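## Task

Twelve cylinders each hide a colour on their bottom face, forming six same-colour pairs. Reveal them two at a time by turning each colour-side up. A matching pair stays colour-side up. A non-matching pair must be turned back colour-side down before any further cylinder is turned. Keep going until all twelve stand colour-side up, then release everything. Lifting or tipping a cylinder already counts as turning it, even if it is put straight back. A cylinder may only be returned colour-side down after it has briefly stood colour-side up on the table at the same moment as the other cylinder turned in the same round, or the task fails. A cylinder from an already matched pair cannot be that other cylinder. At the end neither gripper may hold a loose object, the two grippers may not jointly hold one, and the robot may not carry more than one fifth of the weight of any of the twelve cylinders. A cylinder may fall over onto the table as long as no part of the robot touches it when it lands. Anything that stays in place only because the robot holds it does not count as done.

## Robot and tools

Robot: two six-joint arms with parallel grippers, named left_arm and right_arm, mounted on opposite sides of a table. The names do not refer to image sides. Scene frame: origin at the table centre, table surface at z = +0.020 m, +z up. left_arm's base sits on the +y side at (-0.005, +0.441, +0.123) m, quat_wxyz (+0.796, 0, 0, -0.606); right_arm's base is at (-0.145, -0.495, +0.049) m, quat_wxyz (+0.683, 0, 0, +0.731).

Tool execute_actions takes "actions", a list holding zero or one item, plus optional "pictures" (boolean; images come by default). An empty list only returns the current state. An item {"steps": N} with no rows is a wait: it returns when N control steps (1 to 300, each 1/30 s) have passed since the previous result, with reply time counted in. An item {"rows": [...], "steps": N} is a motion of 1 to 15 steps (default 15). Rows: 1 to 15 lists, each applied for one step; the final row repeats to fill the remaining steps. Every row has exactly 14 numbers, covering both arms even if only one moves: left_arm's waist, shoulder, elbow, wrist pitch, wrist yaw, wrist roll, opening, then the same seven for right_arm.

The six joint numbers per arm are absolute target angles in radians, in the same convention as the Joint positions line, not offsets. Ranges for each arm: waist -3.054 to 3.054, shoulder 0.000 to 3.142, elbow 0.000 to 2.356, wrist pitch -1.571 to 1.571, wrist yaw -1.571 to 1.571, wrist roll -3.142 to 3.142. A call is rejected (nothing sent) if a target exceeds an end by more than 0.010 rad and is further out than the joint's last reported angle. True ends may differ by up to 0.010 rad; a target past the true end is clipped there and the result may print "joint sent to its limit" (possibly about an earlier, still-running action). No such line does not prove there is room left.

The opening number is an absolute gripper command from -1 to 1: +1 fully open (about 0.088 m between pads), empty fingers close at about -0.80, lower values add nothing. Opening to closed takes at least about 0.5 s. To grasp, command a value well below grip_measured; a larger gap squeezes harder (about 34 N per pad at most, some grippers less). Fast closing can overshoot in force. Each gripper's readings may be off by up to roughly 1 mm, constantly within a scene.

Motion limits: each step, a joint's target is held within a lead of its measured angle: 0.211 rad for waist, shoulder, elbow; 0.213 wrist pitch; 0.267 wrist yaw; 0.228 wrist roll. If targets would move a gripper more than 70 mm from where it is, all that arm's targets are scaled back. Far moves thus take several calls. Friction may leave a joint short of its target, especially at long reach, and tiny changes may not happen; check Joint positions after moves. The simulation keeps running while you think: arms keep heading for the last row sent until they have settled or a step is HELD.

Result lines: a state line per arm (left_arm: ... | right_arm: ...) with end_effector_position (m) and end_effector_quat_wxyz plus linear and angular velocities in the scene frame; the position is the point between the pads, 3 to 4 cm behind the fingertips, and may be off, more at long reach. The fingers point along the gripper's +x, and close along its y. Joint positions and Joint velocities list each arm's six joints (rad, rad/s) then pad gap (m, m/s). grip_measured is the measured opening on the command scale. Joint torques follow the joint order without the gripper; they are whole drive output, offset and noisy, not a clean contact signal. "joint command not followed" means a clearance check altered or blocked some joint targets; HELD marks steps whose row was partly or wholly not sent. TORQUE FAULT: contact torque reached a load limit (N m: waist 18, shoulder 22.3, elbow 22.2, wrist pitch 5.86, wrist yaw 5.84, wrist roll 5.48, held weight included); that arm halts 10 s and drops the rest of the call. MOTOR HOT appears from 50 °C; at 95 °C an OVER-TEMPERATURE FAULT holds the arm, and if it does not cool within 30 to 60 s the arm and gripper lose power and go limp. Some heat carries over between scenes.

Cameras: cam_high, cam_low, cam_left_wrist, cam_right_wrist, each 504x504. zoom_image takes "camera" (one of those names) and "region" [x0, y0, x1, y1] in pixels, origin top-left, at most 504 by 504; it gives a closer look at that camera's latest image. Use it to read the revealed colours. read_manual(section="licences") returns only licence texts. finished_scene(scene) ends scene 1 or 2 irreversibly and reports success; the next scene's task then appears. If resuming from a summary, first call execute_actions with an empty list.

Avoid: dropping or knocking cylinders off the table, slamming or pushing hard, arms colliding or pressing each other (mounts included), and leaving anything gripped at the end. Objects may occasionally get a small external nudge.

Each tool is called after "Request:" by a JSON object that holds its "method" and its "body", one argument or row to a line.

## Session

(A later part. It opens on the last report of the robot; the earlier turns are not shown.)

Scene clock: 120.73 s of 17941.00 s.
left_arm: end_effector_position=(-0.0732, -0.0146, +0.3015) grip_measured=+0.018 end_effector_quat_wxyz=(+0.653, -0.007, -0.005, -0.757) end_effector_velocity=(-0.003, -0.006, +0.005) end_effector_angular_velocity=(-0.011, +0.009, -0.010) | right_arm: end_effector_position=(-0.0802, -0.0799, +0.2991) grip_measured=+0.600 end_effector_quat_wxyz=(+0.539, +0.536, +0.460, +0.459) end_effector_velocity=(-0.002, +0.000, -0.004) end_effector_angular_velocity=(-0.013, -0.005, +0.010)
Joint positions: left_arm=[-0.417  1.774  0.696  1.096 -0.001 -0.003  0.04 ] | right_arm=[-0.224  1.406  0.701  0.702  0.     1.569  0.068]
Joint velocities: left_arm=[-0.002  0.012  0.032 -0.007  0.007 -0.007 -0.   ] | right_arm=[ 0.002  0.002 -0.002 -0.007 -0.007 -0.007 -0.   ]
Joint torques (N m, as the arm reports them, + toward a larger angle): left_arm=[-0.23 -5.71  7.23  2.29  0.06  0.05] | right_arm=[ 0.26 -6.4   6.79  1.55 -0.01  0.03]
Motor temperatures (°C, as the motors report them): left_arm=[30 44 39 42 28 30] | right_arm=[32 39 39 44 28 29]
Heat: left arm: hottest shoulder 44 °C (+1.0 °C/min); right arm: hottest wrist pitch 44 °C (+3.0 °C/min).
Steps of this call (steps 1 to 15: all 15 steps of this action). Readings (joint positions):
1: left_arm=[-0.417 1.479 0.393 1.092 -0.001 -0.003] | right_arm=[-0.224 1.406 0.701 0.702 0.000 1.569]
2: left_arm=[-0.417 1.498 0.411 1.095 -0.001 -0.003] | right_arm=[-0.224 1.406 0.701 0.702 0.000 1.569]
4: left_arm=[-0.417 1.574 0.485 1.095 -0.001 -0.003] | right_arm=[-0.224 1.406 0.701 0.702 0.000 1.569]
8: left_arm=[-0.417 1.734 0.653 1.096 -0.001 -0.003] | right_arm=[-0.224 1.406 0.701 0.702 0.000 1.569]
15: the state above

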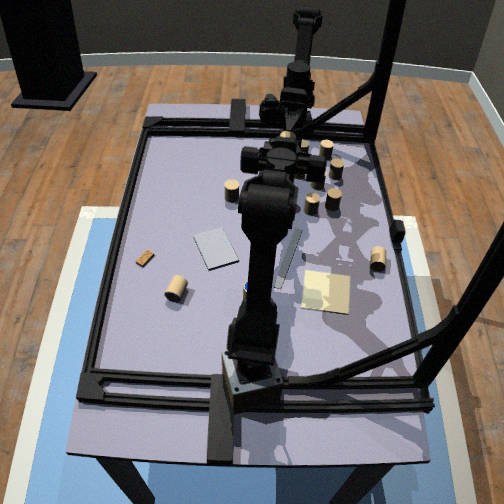

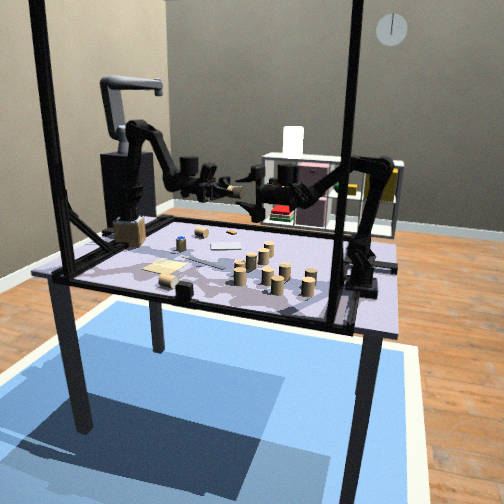

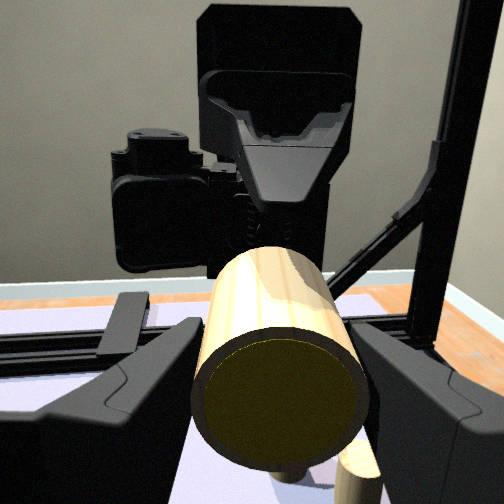

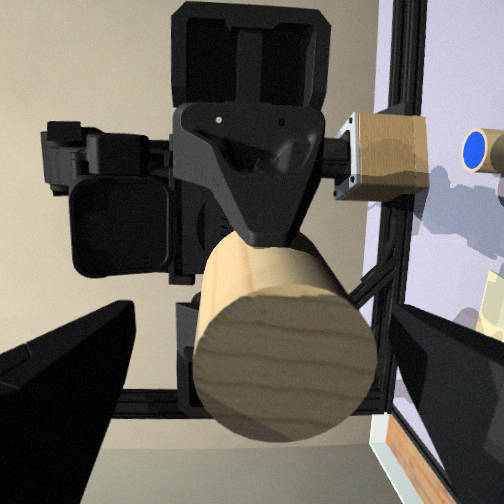

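Request:
{"method": "execute_actions", "body": {
  "actions": [
    {"rows":[[-0.42,1.783,0.708,1.1,0,0,-0.3,-0.228,1.404,0.691,0.704,0,1.571,0.45],[-0.42,1.783,0.708,1.1,0,0,-0.3,-0.228,1.404,0.691,0.704,0,1.571,0.35],[-0.42,1.783,0.708,1.1,0,0,-0.3,-0.228,1.404,0.691,0.704,0,1.571,0.25],[-0.42,1.783,0.708,1.1,0,0,-0.3,-0.228,1.404,0.691,0.704,0,1.571,0.2],[-0.42,1.783,0.708,1.1,0,0,-0.3,-0.228,1.404,0.691,0.704,0,1.571,0.15],[-0.42,1.783,0.708,1.1,0,0,-0.3,-0.228,1.404,0.691,0.704,0,1.571,0.1],[-0.42,1.783,0.708,1.1,0,0,-0.3,-0.228,1.404,0.691,0.704,0,1.571,0.06],[-0.42,1.783,0.708,1.1,0,0,-0.3,-0.228,1.404,0.691,0.704,0,1.571,0.03],[-0.42,1.783,0.708,1.1,0,0,-0.3,-0.228,1.404,0.691,0.704,0,1.571,-0.05],[-0.42,1.783,0.708,1.1,0,0,-0.3,-0.228,1.404,0.691,0.704,0,1.571,-0.15],[-0.42,1.783,0.708,1.1,0,0,-0.3,-0.228,1.404,0.691,0.704,0,1.571,-0.3]],"steps":14}
  ],
  "pictures": false
}}

Request:
{"method": "execute_actions", "body": {
  "actions": [
    {"rows":[[-0.42,1.783,0.708,1.1,0,0,0.6,-0.228,1.404,0.691,0.704,0,1.571,-0.3]],"steps":6}
  ],
  "pictures": false
}}

Request:
{"method": "execute_actions", "body": {
  "actions": [
    {"rows":[[-0.42,1.71,0.63,1.1,0,0,0.6,-0.228,1.404,0.691,0.704,0,1.571,-0.3],[-0.42,1.635,0.55,1.1,0,0,0.6,-0.228,1.404,0.691,0.704,0,1.571,-0.3],[-0.42,1.555,0.47,1.1,0,0,0.6,-0.228,1.404,0.691,0.704,0,1.571,-0.3],[-0.42,1.477,0.39,1.1,0,0,0.6,-0.228,1.404,0.691,0.704,0,1.571,-0.3]],"steps":8}
  ],
  "pictures": false
}}

Request:
{"method": "execute_actions", "body": {
  "actions": [
    {"rows":[[-0.26,1.1,0.8,-0.87,0,0,0.35,-0.75,1.3,1.3,-1.234,0,0,-0.3]],"steps":15}
  ],
  "pictures": false
}}

Request:
{"method": "execute_actions", "body": {
  "actions": [
    {"rows":[[-0.26,1.1,0.8,-0.87,0,0,0.35,-0.75,1.3,1.3,-1.234,0,0,-0.3]],"steps":15}
  ],
  "pictures": false
}}

Request:
{"method": "execute_actions", "body": {
  "actions": [
    {"rows":[[-0.26,1.548,0.847,-0.87,0,0,0.35,-0.75,1.537,1.2,-1.234,0,0,-0.3]],"steps":14}
  ],
  "pictures": false
}}

Request:
{"method": "execute_actions", "body": {
  "actions": [
    {"rows":[[-0.26,1.565,0.83,-0.836,0,0,0.35,-0.75,1.544,1.17,-1.196,0,0,-0.3],[-0.26,1.583,0.814,-0.802,0,0,0.35,-0.75,1.551,1.14,-1.158,0,0,-0.3],[-0.26,1.602,0.798,-0.767,0,0,0.35,-0.75,1.558,1.11,-1.12,0,0,-0.3],[-0.26,1.622,0.783,-0.732,0,0,0.35,-0.75,1.566,1.08,-1.082,0,0,-0.3],[-0.26,1.643,0.768,-0.696,0,0,0.35,-0.75,1.574,1.048,-1.044,0,0,-0.3],[-0.26,1.664,0.753,-0.655,0,0,0.35,-0.75,1.583,1.017,-1.005,0,0,-0.3],[-0.26,1.686,0.739,-0.61,0,0,0.35,-0.75,1.597,0.997,-0.97,0,0,-0.3],[-0.26,1.709,0.725,-0.565,0,0,0.35,-0.75,1.611,0.978,-0.935,0,0,-0.3],[-0.26,1.732,0.712,-0.525,0,0,0.35,-0.75,1.625,0.959,-0.9,0,0,-0.3],[-0.26,1.755,0.70,-0.5,0,0,0.35,-0.75,1.639,0.941,-0.87,0,0,-0.3],[-0.26,1.77,0.693,-0.5,0,0,0.35,-0.75,1.65,0.927,-0.863,0,0,-0.3]],"steps":15}
  ],
  "pictures": false
}}

Request:
{"method": "execute_actions", "body": {
  "actions": [
    {"steps":4}
  ]
}}

Scene clock: 140.67 s of 17941.00 s.
left_arm: end_effector_position=(-0.0737, -0.0157, +0.3023) grip_measured=+0.018 end_effector_quat_wxyz=(+0.653, -0.009, -0.006, -0.757) end_effector_velocity=(-0.000, -0.000, +0.000) end_effector_angular_velocity=(+0.006, +0.022, +0.004) | right_arm: end_effector_position=(-0.0797, -0.0804, +0.2981) grip_measured=+0.005 end_effector_quat_wxyz=(+0.539, +0.536, +0.460, +0.458) end_effector_velocity=(-0.000, -0.001, -0.003) end_effector_angular_velocity=(-0.018, -0.005, -0.005)
Joint positions: left_arm=[-0.418  1.778  0.7    1.099 -0.001 -0.002  0.04 ] | right_arm=[-0.225  1.406  0.698  0.702  0.     1.569  0.039]
Joint velocities: left_arm=[-0.002 -0.002  0.002 -0.007 -0.007 -0.022  0.   ] | right_arm=[ 0.002 -0.007 -0.002 -0.022  0.007 -0.007 -0.   ]
Joint torques (N m, as the arm reports them, + toward a larger angle): left_arm=[-0.19 -5.96  6.96  2.09  0.05  0.04] | right_arm=[-0.32 -6.29  6.45  1.52 -0.02  0.02]
Motor temperatures (°C, as the motors report them): left_arm=[30 45 40 44 28 30] | right_arm=[31 39 39 45 28 29]
Heat: left arm: hottest shoulder 45 °C (+3.0 °C/min); right arm: hottest wrist pitch 45 °C (+5.1 °C/min).
Steps of this call (steps 1 to 15: the robot went on to your last target; steps 16 to 584: nothing new was sent; steps 585 to 598: all 14 steps of this action). Readings (joint positions):
585: left_arm=[-0.418 1.778 0.700 1.097 -0.001 -0.002] | right_arm=[-0.223 1.406 0.700 0.702 0.000 1.569]
586: left_arm=[-0.418 1.778 0.700 1.097 -0.001 -0.002] | right_arm=[-0.223 1.406 0.700 0.702 0.000 1.569]
588: left_arm=[-0.418 1.778 0.700 1.097 -0.001 -0.002] | right_arm=[-0.224 1.406 0.700 0.702 0.000 1.569]
592: left_arm=[-0.418 1.778 0.700 1.097 -0.001 -0.002] | right_arm=[-0.225 1.406 0.700 0.702 0.000 1.569]
598: the state above

Scene clock: 140.87 s of 17941.00 s.
left_arm: end_effector_position=(-0.0736, -0.0157, +0.3023) grip_measured=+0.378 end_effector_quat_wxyz=(+0.653, -0.009, -0.006, -0.757) end_effector_velocity=(+0.002, +0.000, -0.001) end_effector_angular_velocity=(+0.008, +0.007, +0.019) | right_arm: end_effector_position=(-0.0797, -0.0804, +0.2981) grip_measured=+0.005 end_effector_quat_wxyz=(+0.539, +0.536, +0.460, +0.458) end_effector_velocity=(-0.000, -0.001, -0.002) end_effector_angular_velocity=(-0.008, -0.006, +0.005)
Joint positions: left_arm=[-0.418  1.778  0.7    1.099 -0.001 -0.002  0.058] | right_arm=[-0.225  1.406  0.698  0.702  0.     1.569  0.039]
Joint velocities: left_arm=[-0.002 -0.002 -0.002 -0.007 -0.022 -0.007  0.178] | right_arm=[-0.002 -0.002 -0.002 -0.007 -0.007 -0.007 -0.   ]
Joint torques (N m, as the arm reports them, + toward a larger angle): left_arm=[-0.17 -5.98  7.02  2.09  0.07  0.04] | right_arm=[-0.21 -6.27  6.42  1.54 -0.05  0.01]
Motor temperatures (°C, as the motors report them): left_arm=[30 45 40 44 28 30] | right_arm=[31 39 39 45 28 29]
Heat: left arm: hottest shoulder 45 °C (+3.0 °C/min); right arm: hottest wrist pitch 45 °C (+5.1 °C/min).
Steps of this call (steps 1 to 6: all 6 steps of this action). Readings (joint positions):
1: left_arm=[-0.418 1.778 0.700 1.099 -0.001 -0.002] | right_arm=[-0.225 1.406 0.698 0.702 0.000 1.569]
2: left_arm=[-0.418 1.778 0.700 1.099 -0.001 -0.002] | right_arm=[-0.225 1.406 0.698 0.702 0.000 1.569]
4: left_arm=[-0.418 1.778 0.700 1.099 -0.001 -0.002] | right_arm=[-0.225 1.406 0.698 0.702 0.000 1.569]
6: the state above

Scene clock: 141.13 s of 17941.00 s.
left_arm: end_effector_position=(-0.0630, +0.0559, +0.3062) grip_measured=+0.595 end_effector_quat_wxyz=(+0.653, -0.008, -0.006, -0.757) end_effector_velocity=(+0.015, +0.086, +0.000) end_effector_angular_velocity=(-0.011, +0.009, +0.019) | right_arm: end_effector_position=(-0.0797, -0.0804, +0.2979) grip_measured=+0.006 end_effector_quat_wxyz=(+0.539, +0.536, +0.460, +0.458) end_effector_velocity=(-0.000, +0.000, -0.004) end_effector_angular_velocity=(-0.018, -0.034, +0.005)
Joint positions: left_arm=[-0.418  1.506  0.423  1.102 -0.001 -0.002  0.068] | right_arm=[-0.225  1.406  0.698  0.702  0.     1.569  0.039]
Joint velocities: left_arm=[-0.002 -0.344 -0.325 -0.007 -0.022 -0.007  0.003] | right_arm=[-0.002  0.002 -0.002 -0.007 -0.007 -0.037 -0.   ]
Joint torques (N m, as the arm reports them, + toward a larger angle): left_arm=[-0.16 -4.51  5.47  1.89  0.07  0.03] | right_arm=[-0.23 -6.39  6.38  1.54 -0.05  0.01]
Motor temperatures (°C, as the motors report them): left_arm=[30 45 40 44 28 30] | right_arm=[31 39 39 45 28 29]
Heat: left arm: hottest shoulder 45 °C (+3.0 °C/min); right arm: hottest wrist pitch 45 °C (+5.0 °C/min).
Steps of this call (steps 1 to 8: all 8 steps of this action). Readings (joint positions):
1: left_arm=[-0.418 1.771 0.693 1.099 -0.001 -0.002] | right_arm=[-0.225 1.406 0.698 0.702 0.000 1.569]
2: left_arm=[-0.418 1.748 0.666 1.099 -0.001 -0.002] | right_arm=[-0.225 1.406 0.698 0.702 0.000 1.569]
4: left_arm=[-0.418 1.648 0.557 1.097 -0.001 -0.002] | right_arm=[-0.225 1.406 0.698 0.702 0.000 1.569]
8: the state above

Scene clock: 141.63 s of 17941.00 s.
left_arm: end_effector_position=(-0.0041, +0.0732, +0.4733) grip_measured=+0.351 end_effector_quat_wxyz=(+0.706, -0.041, -0.040, -0.706) end_effector_velocity=(+0.006, -0.021, -0.343) end_effector_angular_velocity=(+1.731, +0.033, +0.017) | right_arm: end_effector_position=(+0.1134, -0.1599, +0.4324) grip_measured=+0.006 end_effector_quat_wxyz=(+0.816, +0.374, +0.210, +0.387) end_effector_velocity=(+0.114, -0.215, +0.192) end_effector_angular_velocity=(-1.568, -1.278, -0.433)
Joint positions: left_arm=[-0.264  1.093  0.802  0.405  0.005 -0.002  0.056] | right_arm=[-0.725  1.326  1.226  0.047  0.003  0.886  0.039]
Joint velocities: left_arm=[ 0.012 -0.105  0.076 -1.912 -0.007 -0.022 -0.   ] | right_arm=[-0.515 -0.203  1.018 -1.678  0.022 -1.971 -0.   ]
Joint torques (N m, as the arm reports them, + toward a larger angle): left_arm=[ 0.15 -1.84  6.7   1.07 -0.12  0.04] | right_arm=[ 1.21 -7.58  7.24  0.89 -0.19 -0.11]
Motor temperatures (°C, as the motors report them): left_arm=[30 45 40 44 28 30] | right_arm=[32 39 39 45 28 29]
Heat: left arm: hottest shoulder 45 °C (+2.0 °C/min); right arm: hottest wrist pitch 45 °C (+4.1 °C/min).
Steps of this call (steps 1 to 15: all 15 steps of this action). Readings (joint positions):
1: left_arm=[-0.409 1.484 0.434 1.065 0.005 -0.002] | right_arm=[-0.236 1.399 0.713 0.667 -0.010 1.540]
2: left_arm=[-0.387 1.461 0.456 1.014 0.006 -0.002] | right_arm=[-0.264 1.394 0.737 0.621 -0.012 1.501]
4: left_arm=[-0.343 1.406 0.518 0.949 0.006 -0.002] | right_arm=[-0.337 1.381 0.797 0.549 -0.007 1.422]
8: left_arm=[-0.295 1.269 0.656 0.805 0.006 -0.002] | right_arm=[-0.488 1.347 0.937 0.398 -0.005 1.260]
15: the state above

Scene clock: 142.13 s of 17941.00 s.
left_arm: end_effector_position=(-0.0040, +0.1419, +0.2858) grip_measured=+0.350 end_effector_quat_wxyz=(+0.647, +0.284, +0.289, -0.645) end_effector_velocity=(-0.002, +0.305, -0.276) end_effector_angular_velocity=(+1.883, +0.004, -0.003) | right_arm: end_effector_position=(+0.0634, -0.2370, +0.2975) grip_measured=+0.004 end_effector_quat_wxyz=(+0.819, -0.171, +0.394, +0.382) end_effector_velocity=(-0.198, -0.248, -0.256) end_effector_angular_velocity=(-1.608, +0.975, +0.294)
Joint positions: left_arm=[-0.262  1.101  0.803 -0.537  0.005 -0.002  0.056] | right_arm=[-0.747  1.299  1.298 -0.885  0.002  0.036  0.039]
Joint velocities: left_arm=[-0.002 -0.002 -0.002 -1.883 -0.007  0.007  0.   ] | right_arm=[-0.002 -0.007 -0.002 -1.868  0.007 -0.388 -0.   ]
Joint torques (N m, as the arm reports them, + toward a larger angle): left_arm=[ 0.22 -3.39  7.27  1.57 -0.13  0.04] | right_arm=[-0.24 -5.15  7.47  1.05 -0.08 -0.07]
Motor temperatures (°C, as the motors report them): left_arm=[30 45 40 44 28 30] | right_arm=[32 39 39 45 28 29]
Heat: left arm: hottest shoulder 45 °C (+2.0 °C/min); right arm: hottest wrist pitch 45 °C (+4.0 °C/min).
Steps of this call (steps 1 to 15: all 15 steps of this action). Readings (joint positions):
1: left_arm=[-0.263 1.092 0.803 0.341 0.005 -0.002] | right_arm=[-0.738 1.317 1.254 -0.012 0.003 0.819]
2: left_arm=[-0.263 1.093 0.803 0.276 0.005 -0.002] | right_arm=[-0.744 1.307 1.273 -0.072 0.003 0.752]
4: left_arm=[-0.263 1.100 0.803 0.148 0.005 -0.002] | right_arm=[-0.747 1.294 1.294 -0.193 0.003 0.620]
8: left_arm=[-0.263 1.101 0.803 -0.100 0.005 -0.002] | right_arm=[-0.747 1.296 1.298 -0.449 0.003 0.354]
15: the state above

Scene clock: 142.60 s of 17941.00 s.
left_arm: end_effector_position=(-0.0045, +0.2013, +0.1608) grip_measured=+0.350 end_effector_quat_wxyz=(+0.503, +0.495, +0.502, -0.501) end_effector_velocity=(-0.002, +0.013, -0.003) end_effector_angular_velocity=(+0.066, +0.008, +0.005) | right_arm: end_effector_position=(+0.0195, -0.2915, +0.1714) grip_measured=+0.004 end_effector_quat_wxyz=(+0.638, -0.305, +0.639, +0.303) end_effector_velocity=(-0.010, -0.010, +0.001) end_effector_angular_velocity=(-0.043, +0.044, +0.010)
Joint positions: left_arm=[-0.262  1.539  0.84  -0.866  0.005 -0.002  0.056] | right_arm=[-0.747  1.541  1.194 -1.227  0.002  0.003  0.039]
Joint velocities: left_arm=[-0.002  0.012 -0.002 -0.051  0.007 -0.007 -0.   ] | right_arm=[ 0.002 -0.002  0.002 -0.066 -0.007 -0.007  0.001]
Joint torques (N m, as the arm reports them, + toward a larger angle): left_arm=[ 0.2  -3.91  6.62  0.37 -0.14  0.02] | right_arm=[-0.27 -6.56  6.94 -0.04 -0.09 -0.09]
Motor temperatures (°C, as the motors report them): left_arm=[30 45 40 44 28 30] | right_arm=[32 39 39 45 28 29]
Heat: left arm: hottest shoulder 45 °C (+2.0 °C/min); right arm: hottest wrist pitch 45 °C (+4.1 °C/min).
Steps of this call (steps 1 to 14: all 14 steps of this action). Readings (joint positions):
1: left_arm=[-0.262 1.132 0.810 -0.606 0.005 -0.002] | right_arm=[-0.747 1.314 1.291 -0.932 0.002 0.029]
2: left_arm=[-0.262 1.178 0.826 -0.660 0.005 -0.002] | right_arm=[-0.747 1.332 1.286 -0.964 0.002 0.025]
4: left_arm=[-0.262 1.302 0.844 -0.765 0.005 -0.002] | right_arm=[-0.747 1.399 1.270 -1.048 0.002 0.017]
8: left_arm=[-0.262 1.507 0.841 -0.847 0.005 -0.002] | right_arm=[-0.747 1.525 1.202 -1.197 0.002 0.006]
14: the state above

Scene clock: 143.10 s of 17941.00 s.
left_arm: end_effector_position=(-0.0045, +0.2010, +0.0831) grip_measured=+0.350 end_effector_quat_wxyz=(+0.499, +0.499, +0.506, -0.497) end_effector_velocity=(-0.002, +0.018, -0.036) end_effector_angular_velocity=(+0.041, +0.008, -0.010) | right_arm: end_effector_position=(+0.0183, -0.2930, +0.0847) grip_measured=+0.004 end_effector_quat_wxyz=(+0.633, -0.307, +0.644, +0.300) end_effector_velocity=(-0.006, -0.007, -0.013) end_effector_angular_velocity=(-0.013, +0.019, -0.010)
Joint positions: left_arm=[-0.262  1.76   0.698 -0.517  0.005 -0.002  0.056] | right_arm=[-0.747  1.642  0.937 -0.884  0.002  0.003  0.039]
Joint velocities: left_arm=[-0.002  0.095 -0.085  0.139  0.007  0.007 -0.   ] | right_arm=[-0.002  0.007 -0.051  0.037 -0.007  0.007 -0.   ]
Joint torques (N m, as the arm reports them, + toward a larger angle): left_arm=[ 0.18 -4.92  4.76  0.79 -0.14  0.04] | right_arm=[-0.19 -5.76  5.17  0.74 -0.08 -0.06]
Motor temperatures (°C, as the motors report them): left_arm=[30 45 40 44 28 30] | right_arm=[32 39 39 45 28 29]
Heat: left arm: hottest shoulder 45 °C (+2.0 °C/min); right arm: hottest wrist pitch 45 °C (+4.0 °C/min).
Steps of this call (steps 1 to 15: all 15 steps of this action). Readings (joint positions):
1: left_arm=[-0.262 1.542 0.840 -0.865 0.005 -0.002] | right_arm=[-0.747 1.541 1.192 -1.225 0.002 0.003]
2: left_arm=[-0.262 1.547 0.837 -0.850 0.005 -0.002] | right_arm=[-0.747 1.540 1.184 -1.208 0.002 0.003]
4: left_arm=[-0.262 1.571 0.823 -0.796 0.005 -0.002] | right_arm=[-0.747 1.541 1.152 -1.151 0.002 0.003]
8: left_arm=[-0.262 1.650 0.766 -0.662 0.005 -0.002] | right_arm=[-0.747 1.568 1.046 -1.022 0.002 0.003]
15: the state above

Scene clock: 143.23 s of 17941.00 s.
left_arm: end_effector_position=(-0.0045, +0.1992, +0.0821) grip_measured=+0.350 end_effector_quat_wxyz=(+0.501, +0.496, +0.504, -0.499) end_effector_velocity=(+0.001, -0.004, +0.000) end_effector_angular_velocity=(-0.022, -0.007, +0.005) | right_arm: end_effector_position=(+0.0195, -0.2915, +0.0844) grip_measured=+0.004 end_effector_quat_wxyz=(+0.636, -0.306, +0.641, +0.302) end_effector_velocity=(-0.001, -0.000, +0.001) end_effector_angular_velocity=(+0.003, +0.007, -0.010)
Joint positions: left_arm=[-0.262  1.763  0.696 -0.504  0.005 -0.002  0.056] | right_arm=[-0.747  1.642  0.936 -0.874  0.002  0.003  0.039]
Joint velocities: left_arm=[-0.002 -0.002 -0.002  0.022 -0.007 -0.007 -0.   ] | right_arm=[-0.002 -0.002  0.002 -0.007 -0.007  0.007 -0.   ]
Joint torques (N m, as the arm reports them, + toward a larger angle): left_arm=[ 0.2  -4.46  4.18  0.55 -0.14  0.03] | right_arm=[-0.24 -5.49  4.75  0.64 -0.11 -0.06]
Motor temperatures (°C, as the motors report them): left_arm=[30 45 40 44 28 30] | right_arm=[32 39 39 44 28 29]
Heat: left arm: hottest shoulder 45 °C (+2.0 °C/min); right arm: hottest wrist pitch 44 °C (+3.0 °C/min).
Steps of this call (steps 1 to 4: the robot went on to your last target). Readings (joint positions):
1: left_arm=[-0.262 1.763 0.697 -0.512 0.005 -0.002] | right_arm=[-0.747 1.642 0.936 -0.882 0.002 0.003]
2: left_arm=[-0.262 1.763 0.696 -0.508 0.005 -0.002] | right_arm=[-0.747 1.642 0.936 -0.876 0.002 0.003]
4: the state above

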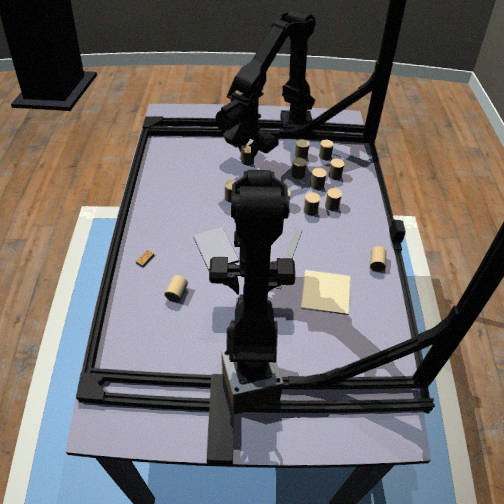

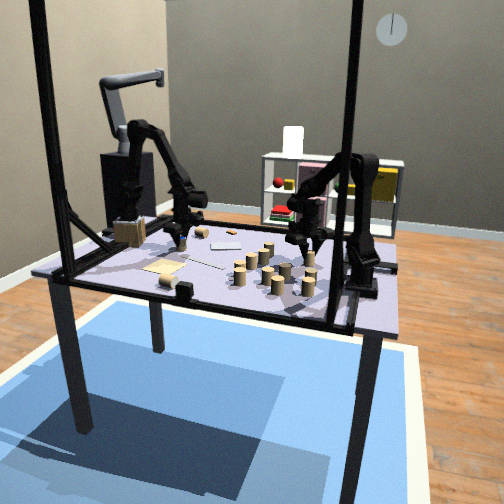

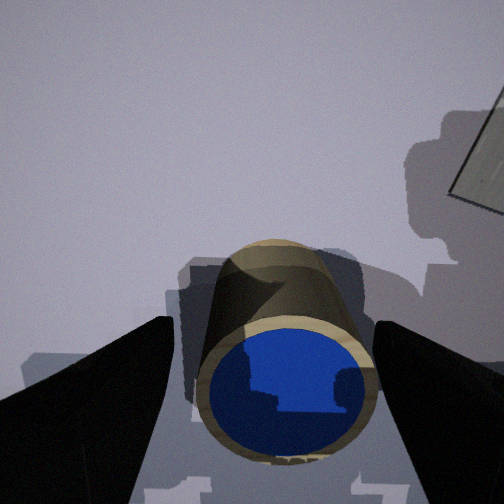

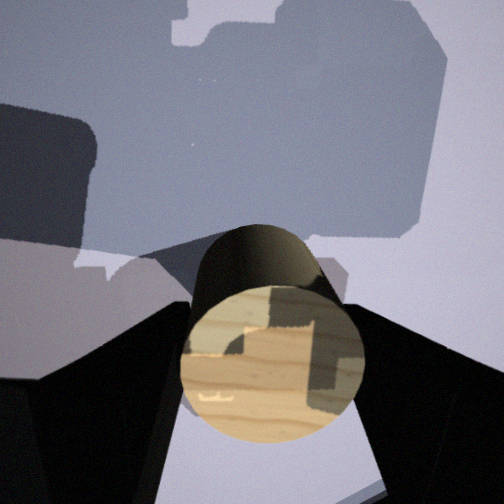

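Request:
{"method": "execute_actions", "body": {
  "actions": [
    {"rows":[[-0.27,1.77,0.693,-0.5,0,0,0.3,-0.75,1.65,0.927,-0.863,0,0,0],[-0.27,1.77,0.693,-0.5,0,0,0.22,-0.75,1.65,0.927,-0.863,0,0,0.1],[-0.27,1.77,0.693,-0.5,0,0,0.15,-0.75,1.65,0.927,-0.863,0,0,0.2],[-0.27,1.77,0.693,-0.5,0,0,0.1,-0.75,1.65,0.927,-0.863,0,0,0.35],[-0.27,1.77,0.693,-0.5,0,0,0.06,-0.75,1.65,0.927,-0.863,0,0,0.35],[-0.27,1.77,0.693,-0.5,0,0,0.03,-0.75,1.65,0.927,-0.863,0,0,0.35],[-0.27,1.77,0.693,-0.5,0,0,-0.05,-0.75,1.615,0.97,-0.93,0,0,0.35],[-0.27,1.77,0.693,-0.5,0,0,-0.15,-0.75,1.581,1.017,-1.005,0,0,0.35],[-0.27,1.77,0.693,-0.5,0,0,-0.3,-0.75,1.56,1.1,-1.11,0,0,0.35],[-0.27,1.77,0.693,-0.5,0,0,-0.3,-0.75,1.537,1.2,-1.234,0,0,0.35]],"steps":12}
  ],
  "pictures": false
}}

Request:
{"method": "execute_actions", "body": {
  "actions": [
    {"rows":[[-0.27,1.72,0.72,-0.57,0,0,-0.3,-0.75,1.537,1.2,-1.234,0,0,0.35],[-0.27,1.675,0.746,-0.645,0,0,-0.3,-0.75,1.537,1.2,-1.234,0,0,0.35],[-0.27,1.63,0.776,-0.72,0,0,-0.3,-0.222,1.3,1.3,0,0,1.571,0.6],[-0.27,1.59,0.81,-0.795,0,0,-0.3,-0.222,1.3,1.3,0,0,1.571,0.6],[-0.27,1.548,0.847,-0.87,0,0,-0.3,-0.222,1.3,1.3,0,0,1.571,0.6]],"steps":8}
  ],
  "pictures": false
}}

Request:
{"method": "execute_actions", "body": {
  "actions": [
    {"rows":[[-0.42,1.0,0.6,0.5,0,0,-0.3,-0.222,1.3,1.3,0,0,1.571,0.6]],"steps":15}
  ],
  "pictures": false
}}

Request:
{"method": "execute_actions", "body": {
  "actions": [
    {"rows":[[-0.42,1.477,0.39,1.1,0,0,-0.3,-0.222,1.404,0.697,0.704,0,1.571,0.6]],"steps":15}
  ],
  "pictures": false
}}

Request:
{"method": "execute_actions", "body": {
  "actions": [
    {"rows":[[-0.42,1.477,0.39,1.1,0,0,-0.3,-0.222,1.404,0.697,0.704,0,1.571,0.6]],"steps":8}
  ],
  "pictures": false
}}

Request:
{"method": "execute_actions", "body": {
  "actions": [
    {"rows":[[-0.42,1.53,0.44,1.1,0,0,-0.3,-0.222,1.404,0.697,0.704,0,1.571,0.6],[-0.42,1.58,0.495,1.1,0,0,-0.3,-0.222,1.404,0.697,0.704,0,1.571,0.6],[-0.42,1.635,0.55,1.1,0,0,-0.3,-0.222,1.404,0.697,0.704,0,1.571,0.6],[-0.42,1.69,0.60,1.1,0,0,-0.3,-0.222,1.404,0.697,0.704,0,1.571,0.6],[-0.42,1.74,0.655,1.1,0,0,-0.3,-0.222,1.404,0.697,0.704,0,1.571,0.6],[-0.42,1.783,0.708,1.1,0,0,-0.3,-0.222,1.404,0.697,0.704,0,1.571,0.6]],"steps":15}
  ]
}}

Scene clock: 153.37 s of 17941.00 s.
left_arm: end_effector_position=(-0.0057, +0.1991, +0.0818) grip_measured=+0.018 end_effector_quat_wxyz=(+0.500, +0.498, +0.502, -0.500) end_effector_velocity=(-0.002, +0.002, +0.000) end_effector_angular_velocity=(+0.007, +0.007, +0.005) | right_arm: end_effector_position=(+0.0187, -0.2921, +0.1391) grip_measured=+0.337 end_effector_quat_wxyz=(+0.627, -0.309, +0.650, +0.298) end_effector_velocity=(+0.105, +0.134, +0.460) end_effector_angular_velocity=(+0.779, -0.602, +0.004)
Joint positions: left_arm=[-0.268  1.764  0.696 -0.502  0.005 -0.002  0.04 ] | right_arm=[-0.748  1.586  1.109 -1.13  -0.001  0.003  0.056]
Joint velocities: left_arm=[-0.002 -0.002 -0.002 -0.007  0.007 -0.007 -0.   ] | right_arm=[-0.002 -0.593  1.306 -0.916 -0.022 -0.007  0.007]
Joint torques (N m, as the arm reports them, + toward a larger angle): left_arm=[-0.26 -4.51  4.18  0.6  -0.13  0.03] | right_arm=[-0.17 -7.41  5.46 -0.48 -0.01 -0.06]
Motor temperatures (°C, as the motors report them): left_arm=[30 44 39 42 28 30] | right_arm=[32 39 38 43 28 29]
Heat: left arm: hottest shoulder 44 °C (+1.0 °C/min); right arm: hottest wrist pitch 43 °C (+1.0 °C/min).
Steps of this call (steps 1 to 30: the robot went on to your last target; steps 31 to 292: nothing new was sent; steps 293 to 304: all 12 steps of this action). Readings (joint positions):
293: left_arm=[-0.262 1.764 0.696 -0.502 0.005 -0.002] | right_arm=[-0.748 1.642 0.935 -0.870 -0.001 0.003]
294: left_arm=[-0.263 1.764 0.696 -0.502 0.005 -0.002] | right_arm=[-0.748 1.642 0.935 -0.870 -0.001 0.003]
296: left_arm=[-0.266 1.764 0.696 -0.502 0.005 -0.002] | right_arm=[-0.748 1.642 0.935 -0.864 -0.001 0.003]
300: left_arm=[-0.268 1.764 0.696 -0.502 0.005 -0.002] | right_arm=[-0.748 1.638 0.951 -0.910 -0.001 0.003]
304: the state above

Scene clock: 153.63 s of 17941.00 s.
left_arm: end_effector_position=(-0.0057, +0.1974, +0.1499) grip_measured=+0.018 end_effector_quat_wxyz=(+0.502, +0.496, +0.500, -0.503) end_effector_velocity=(+0.001, -0.102, +0.223) end_effector_angular_velocity=(-0.530, -0.008, +0.005) | right_arm: end_effector_position=(+0.0061, -0.2122, +0.2395) grip_measured=+0.573 end_effector_quat_wxyz=(+0.755, -0.187, +0.501, +0.379) end_effector_velocity=(-0.232, +0.408, +0.449) end_effector_angular_velocity=(+2.322, -0.555, +0.041)
Joint positions: left_arm=[-0.268  1.574  0.826 -0.813  0.005 -0.002  0.04 ] | right_arm=[-0.557  1.397  1.249 -0.969  0.006  0.234  0.067]
Joint velocities: left_arm=[-0.002 -0.52   0.486 -0.476 -0.007 -0.007 -0.   ] | right_arm=[ 1.223 -0.681  0.354  1.267 -0.022  1.326  0.014]
Joint torques (N m, as the arm reports them, + toward a larger angle): left_arm=[-0.28 -3.54  4.07 -0.23 -0.14  0.03] | right_arm=[ 0.32 -6.28  7.34  0.76 -0.13  0.09]
Motor temperatures (°C, as the motors report them): left_arm=[30 44 39 42 28 30] | right_arm=[32 39 38 43 28 29]
Heat: left arm: hottest shoulder 44 °C (+1.0 °C/min); right arm: hottest wrist pitch 43 °C (+1.0 °C/min).
Steps of this call (steps 1 to 8: all 8 steps of this action). Readings (joint positions):
1: left_arm=[-0.268 1.760 0.699 -0.512 0.005 -0.002] | right_arm=[-0.748 1.567 1.146 -1.158 -0.001 0.003]
2: left_arm=[-0.268 1.748 0.706 -0.548 0.005 -0.002] | right_arm=[-0.748 1.551 1.173 -1.180 -0.001 0.003]
4: left_arm=[-0.268 1.695 0.735 -0.660 0.005 -0.002] | right_arm=[-0.708 1.499 1.196 -1.127 0.009 0.072]
8: the state above

Scene clock: 154.13 s of 17941.00 s.
left_arm: end_effector_position=(-0.0549, +0.1089, +0.3387) grip_measured=+0.018 end_effector_quat_wxyz=(+0.644, +0.123, +0.107, -0.747) end_effector_velocity=(-0.018, -0.125, +0.378) end_effector_angular_velocity=(-1.810, +0.260, +0.002) | right_arm: end_effector_position=(-0.0805, -0.0849, +0.4325) grip_measured=+0.600 end_effector_quat_wxyz=(+0.659, +0.378, +0.397, +0.515) end_effector_velocity=(+0.004, +0.035, +0.325) end_effector_angular_velocity=(+1.723, +1.733, -0.260)
Joint positions: left_arm=[-0.417  1.011  0.605  0.079  0.    -0.002  0.04 ] | right_arm=[-0.226  1.314  1.289 -0.111 -0.002  1.156  0.068]
Joint velocities: left_arm=[-0.002 -0.007 -0.002  1.824 -0.007  0.007 -0.   ] | right_arm=[ 0.002 -0.012  0.051  1.37  -0.007  2.     0.   ]
Joint torques (N m, as the arm reports them, + toward a larger angle): left_arm=[-0.16 -3.88  7.34  2.34  0.01  0.03] | right_arm=[ 0.21 -7.32  8.47  1.43  0.05  0.1 ]
Motor temperatures (°C, as the motors report them): left_arm=[30 44 39 42 28 30] | right_arm=[32 39 38 43 28 29]
Heat: left arm: hottest shoulder 44 °C (+1.0 °C/min); right arm: hottest wrist pitch 43 °C (+1.0 °C/min).
Steps of this call (steps 1 to 15: all 15 steps of this action). Readings (joint positions):
1: left_arm=[-0.280 1.534 0.805 -0.771 -0.006 -0.001] | right_arm=[-0.515 1.376 1.259 -0.925 0.006 0.280]
2: left_arm=[-0.319 1.477 0.751 -0.691 -0.010 -0.001] | right_arm=[-0.471 1.359 1.268 -0.879 0.006 0.329]
4: left_arm=[-0.387 1.356 0.660 -0.599 0.001 -0.001] | right_arm=[-0.378 1.336 1.280 -0.780 0.005 0.432]
8: left_arm=[-0.414 1.140 0.604 -0.359 0.000 -0.002] | right_arm=[-0.243 1.318 1.287 -0.536 -0.004 0.692]
15: the state above

Scene clock: 154.63 s of 17941.00 s.
left_arm: end_effector_position=(-0.0609, +0.0685, +0.2655) grip_measured=+0.017 end_effector_quat_wxyz=(+0.651, +0.060, +0.053, -0.755) end_effector_velocity=(-0.012, -0.071, +0.406) end_effector_angular_velocity=(-1.839, +0.265, -0.001) | right_arm: end_effector_position=(-0.0800, -0.0788, +0.2884) grip_measured=+0.600 end_effector_quat_wxyz=(+0.550, +0.523, +0.472, +0.448) end_effector_velocity=(-0.002, +0.004, +0.126) end_effector_angular_velocity=(+0.604, -0.072, +0.018)
Joint positions: left_arm=[-0.417  1.472  0.384  0.927  0.    -0.002  0.04 ] | right_arm=[-0.225  1.413  0.705  0.657 -0.002  1.564  0.068]
Joint velocities: left_arm=[-0.007  0.002  0.037  1.824 -0.007  0.007 -0.   ] | right_arm=[-0.002  0.002 -0.027  0.637 -0.022  0.022  0.   ]
Joint torques (N m, as the arm reports them, + toward a larger angle): left_arm=[-0.2  -3.98  6.53  2.15  0.03  0.04] | right_arm=[ 0.24 -7.24  7.01  1.63  0.06  0.06]
Motor temperatures (°C, as the motors report them): left_arm=[30 44 39 42 28 30] | right_arm=[32 39 39 43 28 29]
Heat: left arm: hottest shoulder 44 °C (+1.0 °C/min); right arm: hottest wrist pitch 43 °C (+1.0 °C/min).
Steps of this call (steps 1 to 15: all 15 steps of this action). Readings (joint positions):
1: left_arm=[-0.417 1.027 0.591 0.143 0.000 -0.002] | right_arm=[-0.226 1.317 1.273 -0.052 -0.002 1.211]
2: left_arm=[-0.417 1.048 0.574 0.198 0.000 -0.002] | right_arm=[-0.226 1.318 1.245 0.004 -0.002 1.260]
4: left_arm=[-0.417 1.123 0.518 0.280 0.000 -0.002] | right_arm=[-0.226 1.329 1.171 0.102 -0.002 1.364]
8: left_arm=[-0.417 1.367 0.409 0.500 0.000 -0.002] | right_arm=[-0.225 1.386 0.956 0.328 -0.002 1.517]
15: the state above

Scene clock: 154.90 s of 17941.00 s.
left_arm: end_effector_position=(-0.0614, +0.0650, +0.3017) grip_measured=+0.018 end_effector_quat_wxyz=(+0.653, -0.002, -0.001, -0.757) end_effector_velocity=(+0.000, +0.001, +0.024) end_effector_angular_velocity=(-0.108, +0.023, +0.005) | right_arm: end_effector_position=(-0.0800, -0.0791, +0.2991) grip_measured=+0.600 end_effector_quat_wxyz=(+0.539, +0.535, +0.460, +0.460) end_effector_velocity=(-0.000, -0.001, +0.005) end_effector_angular_velocity=(+0.021, -0.011, +0.005)
Joint positions: left_arm=[-0.417  1.472  0.388  1.088  0.    -0.002  0.04 ] | right_arm=[-0.225  1.409  0.704  0.701 -0.002  1.568  0.068]
Joint velocities: left_arm=[-0.002 -0.002 -0.002  0.11  -0.007 -0.007 -0.   ] | right_arm=[-0.002 -0.002 -0.002  0.022 -0.007 -0.007 -0.   ]
Joint torques (N m, as the arm reports them, + toward a larger angle): left_arm=[-0.21 -3.97  6.35  2.24  0.02  0.03] | right_arm=[ 0.26 -6.73  6.38  1.49  0.05  0.05]
Motor temperatures (°C, as the motors report them): left_arm=[30 44 39 42 28 30] | right_arm=[32 39 39 43 28 29]
Heat: left arm: hottest shoulder 44 °C (+1.0 °C/min); right arm: hottest wrist pitch 43 °C (+1.0 °C/min).
Steps of this call (steps 1 to 8: all 8 steps of this action). Readings (joint positions):
1: left_arm=[-0.417 1.471 0.385 0.981 0.000 -0.002] | right_arm=[-0.225 1.412 0.705 0.676 -0.002 1.565]
2: left_arm=[-0.417 1.471 0.386 1.021 0.000 -0.002] | right_arm=[-0.225 1.411 0.705 0.686 -0.002 1.566]
4: left_arm=[-0.417 1.472 0.388 1.062 0.000 -0.002] | right_arm=[-0.225 1.409 0.705 0.693 -0.002 1.567]
8: the state above

Scene clock: 155.40 s of 17941.00 s.
left_arm: end_effector_position=(-0.0735, -0.0146, +0.3016) grip_measured=+0.018 end_effector_quat_wxyz=(+0.653, -0.007, -0.005, -0.758) end_effector_velocity=(-0.001, -0.008, +0.007) end_effector_angular_velocity=(-0.016, +0.010, +0.005) | right_arm: end_effector_position=(-0.0800, -0.0791, +0.2993) grip_measured=+0.600 end_effector_quat_wxyz=(+0.539, +0.536, +0.460, +0.460) end_effector_velocity=(-0.000, -0.000, -0.003) end_effector_angular_velocity=(-0.016, +0.010, +0.005)
Joint positions: left_arm=[-0.418  1.774  0.696  1.096  0.    -0.002  0.04 ] | right_arm=[-0.225  1.409  0.704  0.702 -0.002  1.568  0.068]
Joint velocities: left_arm=[-0.002  0.012  0.037 -0.007 -0.007 -0.007 -0.   ] | right_arm=[-0.002 -0.002  0.002 -0.022 -0.007  0.007  0.   ]
Joint torques (N m, as the arm reports them, + toward a larger angle): left_arm=[-0.24 -5.7   7.2   2.29  0.04  0.04] | right_arm=[ 0.26 -6.71  6.43  1.55  0.03  0.06]
Motor temperatures (°C, as the motors report them): left_arm=[30 44 39 42 28 30] | right_arm=[32 39 39 43 28 29]
Heat: left arm: hottest shoulder 44 °C (+1.0 °C/min); right arm: hottest wrist pitch 43 °C (+1.0 °C/min).
Steps of this call (steps 1 to 15: all 15 steps of this action). Readings (joint positions):
1: left_arm=[-0.417 1.480 0.394 1.093 0.000 -0.002] | right_arm=[-0.225 1.409 0.704 0.701 -0.002 1.568]
2: left_arm=[-0.417 1.500 0.413 1.095 0.000 -0.002] | right_arm=[-0.225 1.409 0.704 0.701 -0.002 1.568]
4: left_arm=[-0.418 1.575 0.486 1.095 0.000 -0.002] | right_arm=[-0.225 1.409 0.704 0.701 -0.002 1.568]
8: left_arm=[-0.418 1.735 0.654 1.096 0.000 -0.002] | right_arm=[-0.225 1.409 0.704 0.702 -0.002 1.568]
15: the state above

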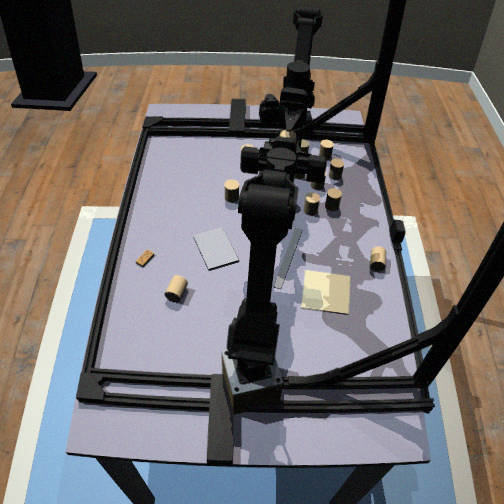

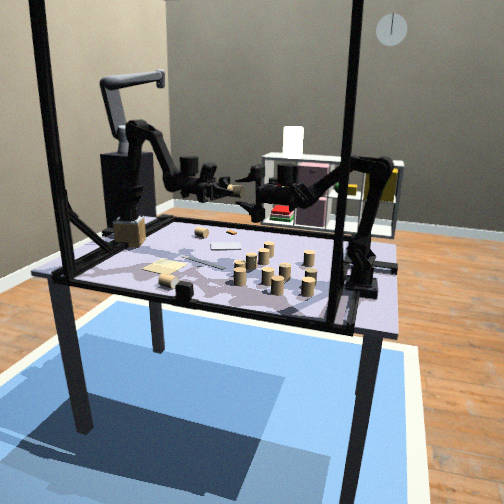

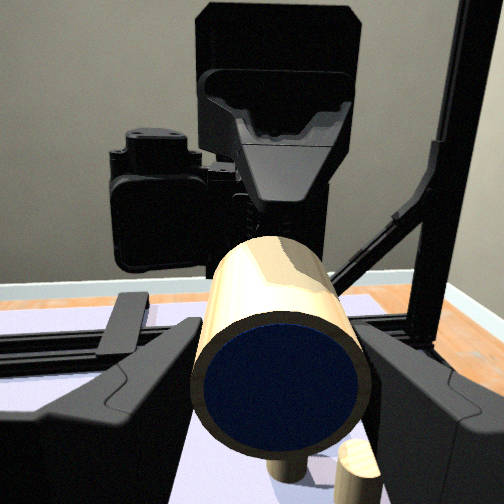

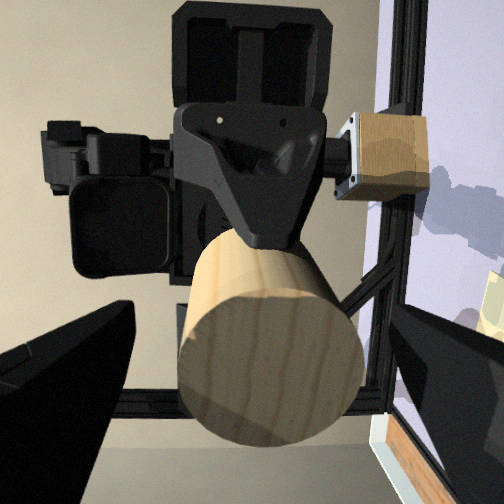

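Request:
{"method": "execute_actions", "body": {
  "actions": []
}}

Scene clock: 178.13 s of 17941.00 s.
left_arm: end_effector_position=(-0.0738, -0.0157, +0.3016) grip_measured=+0.018 end_effector_quat_wxyz=(+0.653, -0.007, -0.006, -0.758) end_effector_velocity=(+0.002, +0.001, -0.006) end_effector_angular_velocity=(+0.018, +0.005, +0.019) | right_arm: end_effector_position=(-0.0804, -0.0794, +0.2990) grip_measured=+0.600 end_effector_quat_wxyz=(+0.538, +0.536, +0.460, +0.460) end_effector_velocity=(-0.002, -0.000, -0.002) end_effector_angular_velocity=(-0.008, -0.006, +0.020)
Joint positions: left_arm=[-0.418  1.779  0.7    1.097  0.    -0.001  0.04 ] | right_arm=[-0.224  1.408  0.702  0.702 -0.002  1.569  0.068]
Joint velocities: left_arm=[-0.002  0.002 -0.007 -0.007 -0.022 -0.007 -0.   ] | right_arm=[-0.002 -0.002 -0.002 -0.007 -0.022 -0.007 -0.   ]
Joint torques (N m, as the arm reports them, + toward a larger angle): left_arm=[-0.15 -6.01  7.01  2.26  0.02  0.01] | right_arm=[ 0.16 -6.61  6.67  1.54  0.03  0.05]
Motor temperatures (°C, as the motors report them): left_arm=[30 45 40 45 28 30] | right_arm=[32 39 39 45 28 29]
Heat: left arm: hottest shoulder 45 °C (+1.0 °C/min); right arm: hottest wrist pitch 45 °C (+1.0 °C/min).
Steps of this call (steps 1 to 15: the robot went on to your last target; steps 16 to 682: nothing new was sent). Readings (joint positions):
1: left_arm=[-0.418 1.775 0.697 1.096 0.000 -0.002] | right_arm=[-0.225 1.409 0.704 0.702 -0.002 1.568]
2: left_arm=[-0.418 1.775 0.697 1.096 0.000 -0.002] | right_arm=[-0.225 1.409 0.704 0.702 -0.002 1.568]
4: left_arm=[-0.418 1.776 0.698 1.097 0.000 -0.002] | right_arm=[-0.225 1.409 0.704 0.702 -0.002 1.568]
8: left_arm=[-0.418 1.776 0.699 1.097 0.000 -0.002] | right_arm=[-0.225 1.409 0.704 0.702 -0.002 1.568]
682: the state above
All arms were judged still, so your last target was given up. Only a new action makes them travel on or press farther. Fingers that are still opening or closing keep moving.

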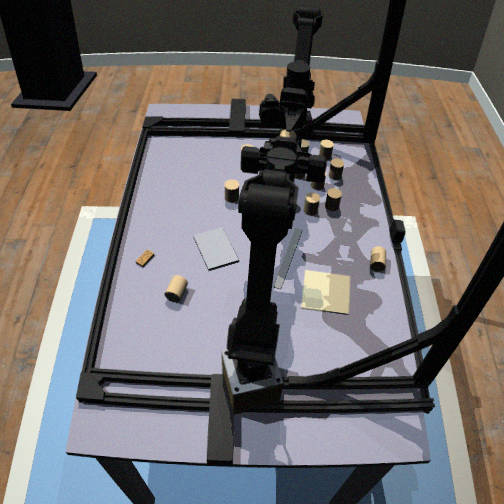

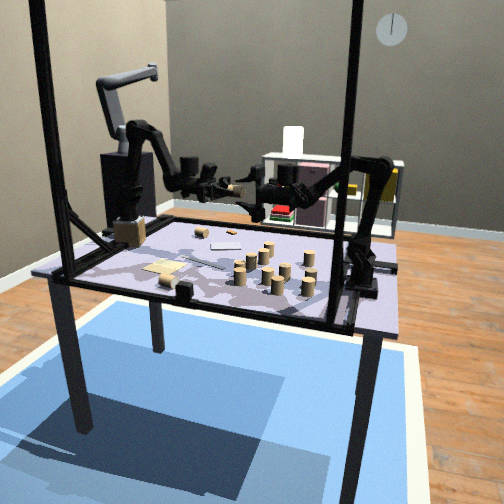

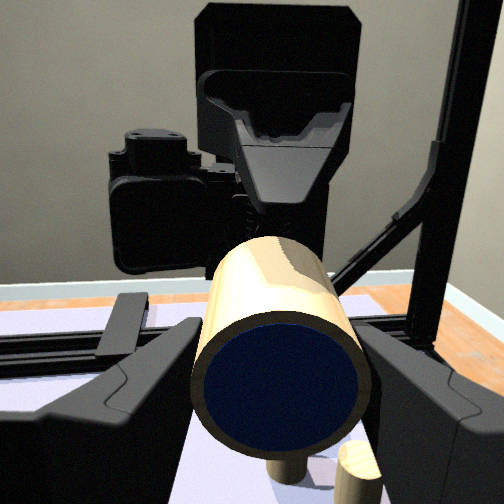

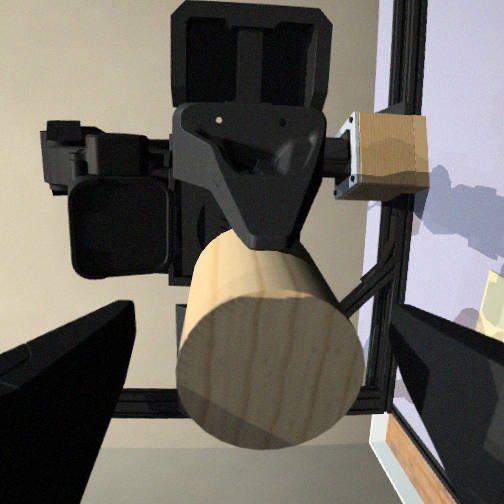

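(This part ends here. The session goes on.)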